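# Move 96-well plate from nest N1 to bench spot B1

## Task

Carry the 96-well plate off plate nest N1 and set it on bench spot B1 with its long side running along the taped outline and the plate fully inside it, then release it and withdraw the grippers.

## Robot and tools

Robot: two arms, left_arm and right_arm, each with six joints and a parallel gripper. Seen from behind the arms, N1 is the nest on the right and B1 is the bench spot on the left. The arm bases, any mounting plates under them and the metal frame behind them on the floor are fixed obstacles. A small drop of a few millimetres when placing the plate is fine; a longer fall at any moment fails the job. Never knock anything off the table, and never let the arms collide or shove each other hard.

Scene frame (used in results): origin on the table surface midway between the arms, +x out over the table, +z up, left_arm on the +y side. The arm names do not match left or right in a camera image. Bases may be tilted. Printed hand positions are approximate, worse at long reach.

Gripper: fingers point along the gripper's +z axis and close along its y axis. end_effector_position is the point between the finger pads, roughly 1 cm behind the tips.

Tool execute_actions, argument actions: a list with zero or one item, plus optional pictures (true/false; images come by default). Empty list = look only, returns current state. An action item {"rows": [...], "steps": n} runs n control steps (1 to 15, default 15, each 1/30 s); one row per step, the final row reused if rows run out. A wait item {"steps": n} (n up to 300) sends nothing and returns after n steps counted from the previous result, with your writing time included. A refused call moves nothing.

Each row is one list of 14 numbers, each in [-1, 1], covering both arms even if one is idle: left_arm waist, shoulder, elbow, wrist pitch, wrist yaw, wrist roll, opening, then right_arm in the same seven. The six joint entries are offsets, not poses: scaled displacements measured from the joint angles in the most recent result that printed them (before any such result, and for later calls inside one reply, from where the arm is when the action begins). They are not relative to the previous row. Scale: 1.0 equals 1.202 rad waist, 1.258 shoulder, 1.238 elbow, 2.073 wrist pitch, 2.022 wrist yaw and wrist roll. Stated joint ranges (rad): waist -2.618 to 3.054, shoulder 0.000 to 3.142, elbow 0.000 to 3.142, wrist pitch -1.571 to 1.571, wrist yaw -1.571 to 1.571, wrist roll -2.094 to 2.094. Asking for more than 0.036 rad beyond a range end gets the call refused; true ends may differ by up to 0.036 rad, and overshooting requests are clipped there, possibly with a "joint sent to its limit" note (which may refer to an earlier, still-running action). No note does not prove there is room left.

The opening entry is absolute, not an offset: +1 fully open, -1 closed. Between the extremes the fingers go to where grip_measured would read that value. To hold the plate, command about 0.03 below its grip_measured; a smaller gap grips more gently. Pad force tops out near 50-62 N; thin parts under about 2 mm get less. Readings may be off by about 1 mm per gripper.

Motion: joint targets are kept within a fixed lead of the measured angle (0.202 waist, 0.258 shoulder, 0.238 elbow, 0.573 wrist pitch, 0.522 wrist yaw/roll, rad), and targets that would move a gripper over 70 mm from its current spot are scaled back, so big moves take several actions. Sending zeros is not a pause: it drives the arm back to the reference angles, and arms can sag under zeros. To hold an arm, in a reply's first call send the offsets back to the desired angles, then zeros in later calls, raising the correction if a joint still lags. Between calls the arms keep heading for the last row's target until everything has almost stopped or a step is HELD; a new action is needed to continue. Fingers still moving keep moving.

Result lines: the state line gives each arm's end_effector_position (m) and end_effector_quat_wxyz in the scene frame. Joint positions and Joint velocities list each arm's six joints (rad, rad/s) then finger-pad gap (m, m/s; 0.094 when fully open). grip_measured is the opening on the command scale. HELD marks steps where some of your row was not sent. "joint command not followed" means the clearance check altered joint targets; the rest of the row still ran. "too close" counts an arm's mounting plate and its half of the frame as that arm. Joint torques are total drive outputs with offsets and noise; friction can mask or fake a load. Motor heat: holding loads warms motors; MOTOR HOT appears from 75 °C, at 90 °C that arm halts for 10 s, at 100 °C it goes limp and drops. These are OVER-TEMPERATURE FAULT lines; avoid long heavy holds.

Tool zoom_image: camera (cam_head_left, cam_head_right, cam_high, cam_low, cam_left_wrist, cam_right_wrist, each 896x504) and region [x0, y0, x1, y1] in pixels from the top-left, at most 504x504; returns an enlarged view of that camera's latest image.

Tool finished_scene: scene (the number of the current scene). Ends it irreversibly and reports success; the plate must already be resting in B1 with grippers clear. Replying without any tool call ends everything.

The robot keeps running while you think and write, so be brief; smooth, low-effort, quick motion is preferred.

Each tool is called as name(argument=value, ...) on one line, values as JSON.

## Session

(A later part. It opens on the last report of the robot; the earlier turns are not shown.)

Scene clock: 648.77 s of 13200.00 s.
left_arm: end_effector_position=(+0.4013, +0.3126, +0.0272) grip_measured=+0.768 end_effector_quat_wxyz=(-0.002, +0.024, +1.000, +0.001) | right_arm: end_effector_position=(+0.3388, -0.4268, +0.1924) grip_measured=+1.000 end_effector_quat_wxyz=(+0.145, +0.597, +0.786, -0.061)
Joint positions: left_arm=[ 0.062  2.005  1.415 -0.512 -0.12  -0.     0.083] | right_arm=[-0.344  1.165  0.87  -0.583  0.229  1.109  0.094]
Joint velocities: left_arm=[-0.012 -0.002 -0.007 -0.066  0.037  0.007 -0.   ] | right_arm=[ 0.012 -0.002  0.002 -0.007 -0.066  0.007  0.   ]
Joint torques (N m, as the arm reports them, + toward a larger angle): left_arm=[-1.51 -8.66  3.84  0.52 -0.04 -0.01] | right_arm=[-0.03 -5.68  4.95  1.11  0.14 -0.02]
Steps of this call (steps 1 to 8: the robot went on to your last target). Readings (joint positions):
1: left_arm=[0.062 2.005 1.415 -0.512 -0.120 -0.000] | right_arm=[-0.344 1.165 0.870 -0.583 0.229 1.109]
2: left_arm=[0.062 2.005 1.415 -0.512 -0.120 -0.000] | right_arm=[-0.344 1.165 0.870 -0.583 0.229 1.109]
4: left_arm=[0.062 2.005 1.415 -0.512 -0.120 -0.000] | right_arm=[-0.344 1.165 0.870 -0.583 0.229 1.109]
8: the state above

execute_actions(actions=[{"rows":[[0,0.01,0,0.005,0,0,0.748,0,0,0,0,0,0,1],[0,0.016,0,0.008,0,0,0.748,0,0,0,0,0,0,1],[0,0.019,0,0.008,0,0,0.748,0,0,0,0,0,0,1],[0,0.021,0,0.008,0,0,0.748,0,0,0,0,0,0,1],[0,0.023,0,0.008,0,0,0.748,0,0,0,0,0,0,1],[0,0.025,0,0.008,0,0,0.748,0,0,0,0,0,0,1],[0,0.025,0,0.008,0,0,0.748,0,0,0,0,0,0,1],[0,0.025,0,0.008,0,0,0.748,0,0,0,0,0,0,1],[0,0.025,0,0.008,0,0,0.748,0,0,0,0,0,0,1],[0,0.025,0,0.008,0,0,0.748,0,0,0,0,0,0,1],[0,0.015,0,0.008,0,0,0.78,0,0,0,0,0,0,1],[0,0.015,0,0.008,0,0,0.82,0,0,0,0,0,0,1],[0,0.015,0,0.008,0,0,0.88,0,0,0,0,0,0,1],[0,0.015,0,0.008,0,0,0.95,0,0,0,0,0,0,1],[0,0.015,0,0.008,0,0,1,0,0,0,0,0,0,1]],"steps":15}], pictures=false)

execute_actions(actions=[{"rows":[[0,0,0,0,0,0,1,0,0,0,0,0,0,1],[0,0,0,0,0,0,1,0,0,0,0,0,0,1],[0,0,0,0,0,0,1,0,0,0,0,0,0,1],[0,-0.015,0,-0.009,0,0,1,0,0,0,0,0,0,1],[0,-0.03,0,-0.018,0,0,1,0,0,0,0,0,0,1],[0,-0.05,0,-0.03,0,0,1,0,0,0,0,0,0,1],[0,-0.07,0,-0.042,0,0,1,0,0,0,0,0,0,1],[0,-0.095,0,-0.057,0,0,1,0,0,0,0,0,0,1],[0,-0.12,0,-0.072,0,0,1,0,0,0,0,0,0,1],[0,-0.15,0,-0.09,0,0,1,0,0,0,0,0,0,1],[0,-0.18,0,-0.108,0,0,1,0,0,0,0,0,0,1],[0,-0.21,0,-0.126,0,0,1,0,0,0,0,0,0,1],[0,-0.24,0,-0.144,0,0,1,0,0,0,0,0,0,1],[0,-0.27,0,-0.16,0,0,1,0,0,0,0,0,0,1],[0,-0.3,0,-0.175,0,0,1,0,0,0,0,0,0,1]],"steps":15}], pictures=false)

execute_actions(actions=[{"steps":12}])

Scene clock: 665.30 s of 13200.00 s.
left_arm: end_effector_position=(+0.3992, +0.3094, +0.0236) grip_measured=+0.975 end_effector_quat_wxyz=(-0.006, +0.026, +1.000, -0.003) | right_arm: end_effector_position=(+0.3388, -0.4268, +0.1924) grip_measured=+1.000 end_effector_quat_wxyz=(+0.145, +0.597, +0.786, -0.061)
Joint positions: left_arm=[ 0.059  2.015  1.415 -0.509 -0.113  0.     0.093] | right_arm=[-0.344  1.165  0.87  -0.583  0.229  1.109  0.094]
Joint velocities: left_arm=[-0.09   0.012 -0.022 -0.007 -0.022 -0.007  0.064] | right_arm=[-0.007 -0.017 -0.017 -0.066  0.051  0.007  0.   ]
Joint torques (N m, as the arm reports them, + toward a larger angle): left_arm=[-0.7  -9.61  3.85  0.38 -0.07  0.02] | right_arm=[-0.02 -5.68  4.95  1.11  0.14 -0.02]
Steps of this call (steps 1 to 15: the robot went on to your last target; steps 16 to 90: nothing new was sent; then 13.03 s passed at rest; steps 91 to 105: all 15 steps of this action). Readings (joint positions):
91: left_arm=[0.062 2.005 1.415 -0.512 -0.120 -0.000] | right_arm=[-0.344 1.165 0.870 -0.583 0.229 1.109]
92: left_arm=[0.062 2.005 1.415 -0.512 -0.120 -0.000] | right_arm=[-0.344 1.165 0.870 -0.583 0.229 1.109]
94: left_arm=[0.062 2.008 1.415 -0.511 -0.120 -0.000] | right_arm=[-0.344 1.165 0.870 -0.583 0.229 1.109]
98: left_arm=[0.062 2.015 1.415 -0.509 -0.121 0.000] | right_arm=[-0.344 1.165 0.870 -0.583 0.229 1.109]
105: the state above

Scene clock: 665.80 s of 13200.00 s.
left_arm: end_effector_position=(+0.4091, +0.3208, +0.1290) grip_measured=+1.000 end_effector_quat_wxyz=(+0.028, +0.023, +0.999, -0.005) | right_arm: end_effector_position=(+0.3388, -0.4268, +0.1924) grip_measured=+1.000 end_effector_quat_wxyz=(+0.145, +0.597, +0.786, -0.061)
Joint positions: left_arm=[ 0.057  1.736  1.415 -0.721 -0.112  0.     0.094] | right_arm=[-0.344  1.165  0.87  -0.583  0.229  1.109  0.094]
Joint velocities: left_arm=[-0.002 -1.267 -0.002 -0.813 -0.037 -0.037  0.   ] | right_arm=[-0.007  0.002  0.002 -0.051  0.007 -0.037  0.   ]
Joint torques (N m, as the arm reports them, + toward a larger angle): left_arm=[ -1.39 -11.5    5.05   0.07   0.02   0.05] | right_arm=[-0.02 -5.68  4.95  1.12  0.14 -0.02]
Steps of this call (steps 1 to 15: all 15 steps of this action). Readings (joint positions):
1: left_arm=[0.057 2.015 1.415 -0.509 -0.113 0.000] | right_arm=[-0.344 1.165 0.870 -0.583 0.229 1.109]
2: left_arm=[0.057 2.015 1.415 -0.509 -0.113 0.000] | right_arm=[-0.344 1.165 0.870 -0.583 0.229 1.109]
4: left_arm=[0.057 2.014 1.415 -0.509 -0.113 0.000] | right_arm=[-0.344 1.165 0.870 -0.583 0.229 1.109]
8: left_arm=[0.057 1.987 1.415 -0.545 -0.112 0.000] | right_arm=[-0.344 1.165 0.870 -0.583 0.229 1.109]
15: the state above

Scene clock: 666.20 s of 13200.00 s.
left_arm: end_effector_position=(+0.3946, +0.3262, +0.1676) grip_measured=+1.000 end_effector_quat_wxyz=(+0.019, +0.024, +1.000, -0.005) | right_arm: end_effector_position=(+0.3388, -0.4268, +0.1924) grip_measured=+1.000 end_effector_quat_wxyz=(+0.145, +0.597, +0.786, -0.061)
Joint positions: left_arm=[ 0.057  1.629  1.415 -0.845 -0.112  0.     0.094] | right_arm=[-0.344  1.165  0.87  -0.583  0.229  1.109  0.094]
Joint velocities: left_arm=[ 0.007  0.002 -0.002 -0.022 -0.022 -0.051  0.   ] | right_arm=[ 0.002 -0.007  0.007  0.095  0.007 -0.007  0.   ]
Joint torques (N m, as the arm reports them, + toward a larger angle): left_arm=[-0.87 -8.59  5.16  0.21  0.01  0.03] | right_arm=[-0.01 -5.68  4.95  1.11  0.14 -0.02]
Steps of this call (steps 1 to 12: the robot went on to your last target). Readings (joint positions):
1: left_arm=[0.057 1.695 1.415 -0.746 -0.112 0.000] | right_arm=[-0.344 1.165 0.870 -0.583 0.229 1.109]
2: left_arm=[0.057 1.661 1.415 -0.764 -0.112 0.000] | right_arm=[-0.344 1.165 0.870 -0.583 0.229 1.109]
4: left_arm=[0.057 1.624 1.415 -0.787 -0.112 0.000] | right_arm=[-0.344 1.165 0.870 -0.583 0.229 1.109]
8: left_arm=[0.057 1.628 1.415 -0.826 -0.112 0.000] | right_arm=[-0.344 1.165 0.870 -0.583 0.229 1.109]
12: the state above

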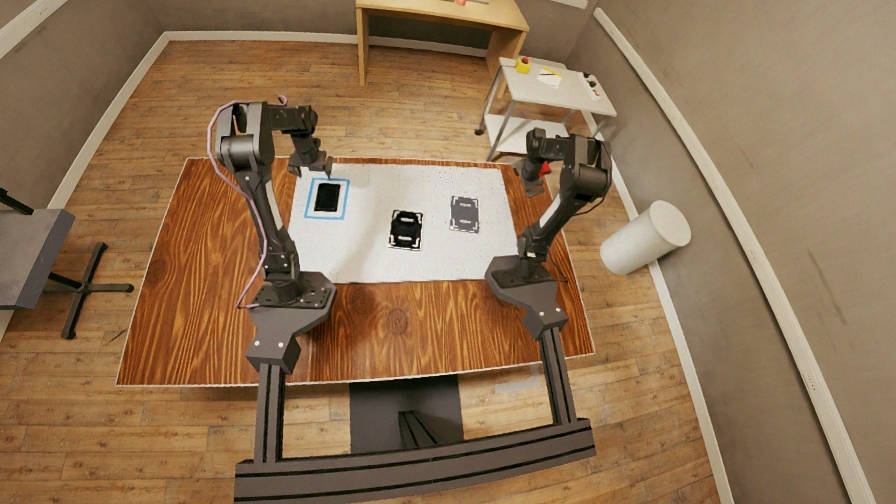

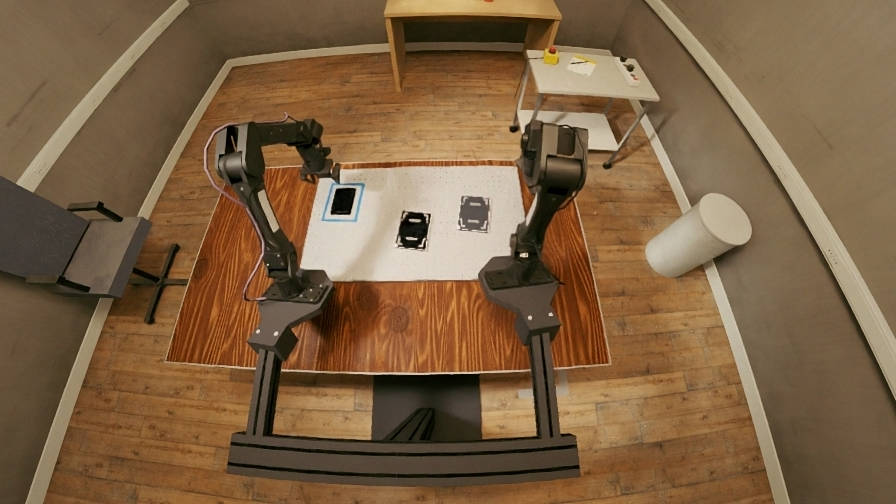

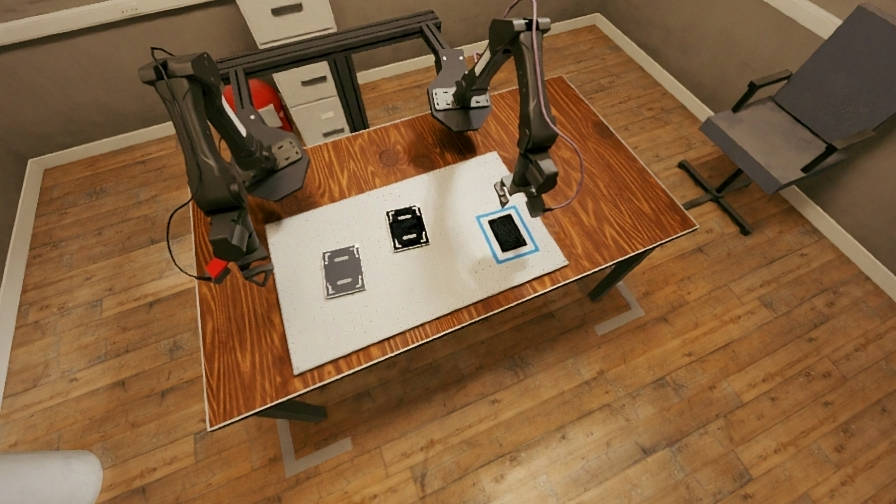

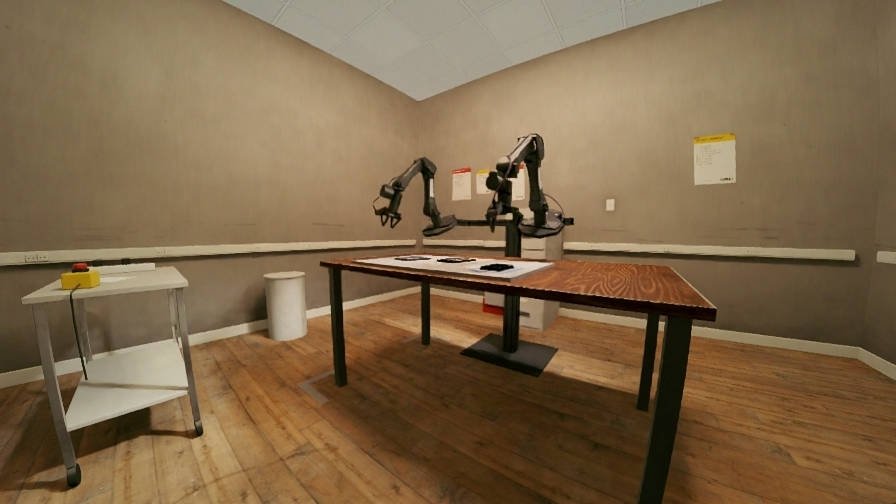

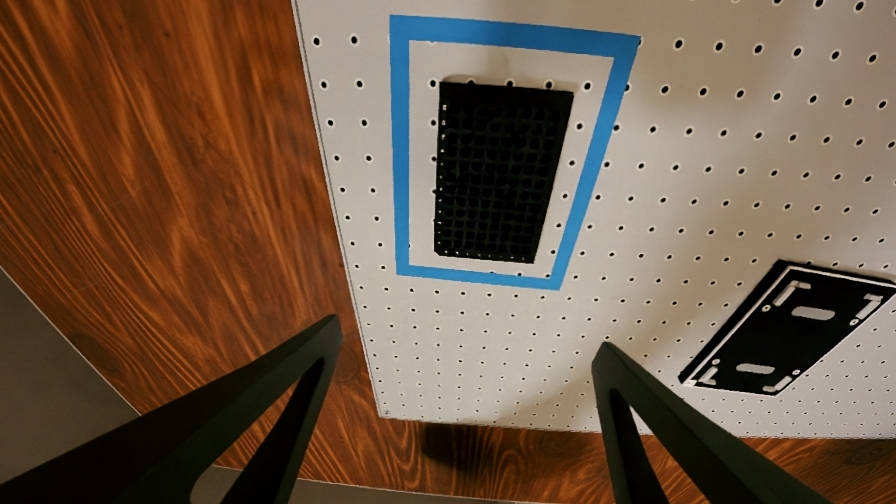

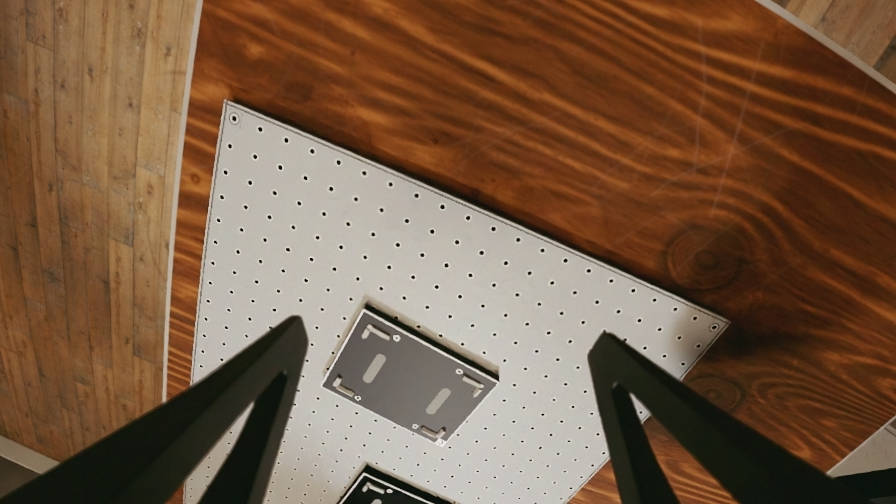

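Plate is inside the outline and the gripper is 14 cm above.

finished_scene(scene=1)

The scene is finished: the task was done.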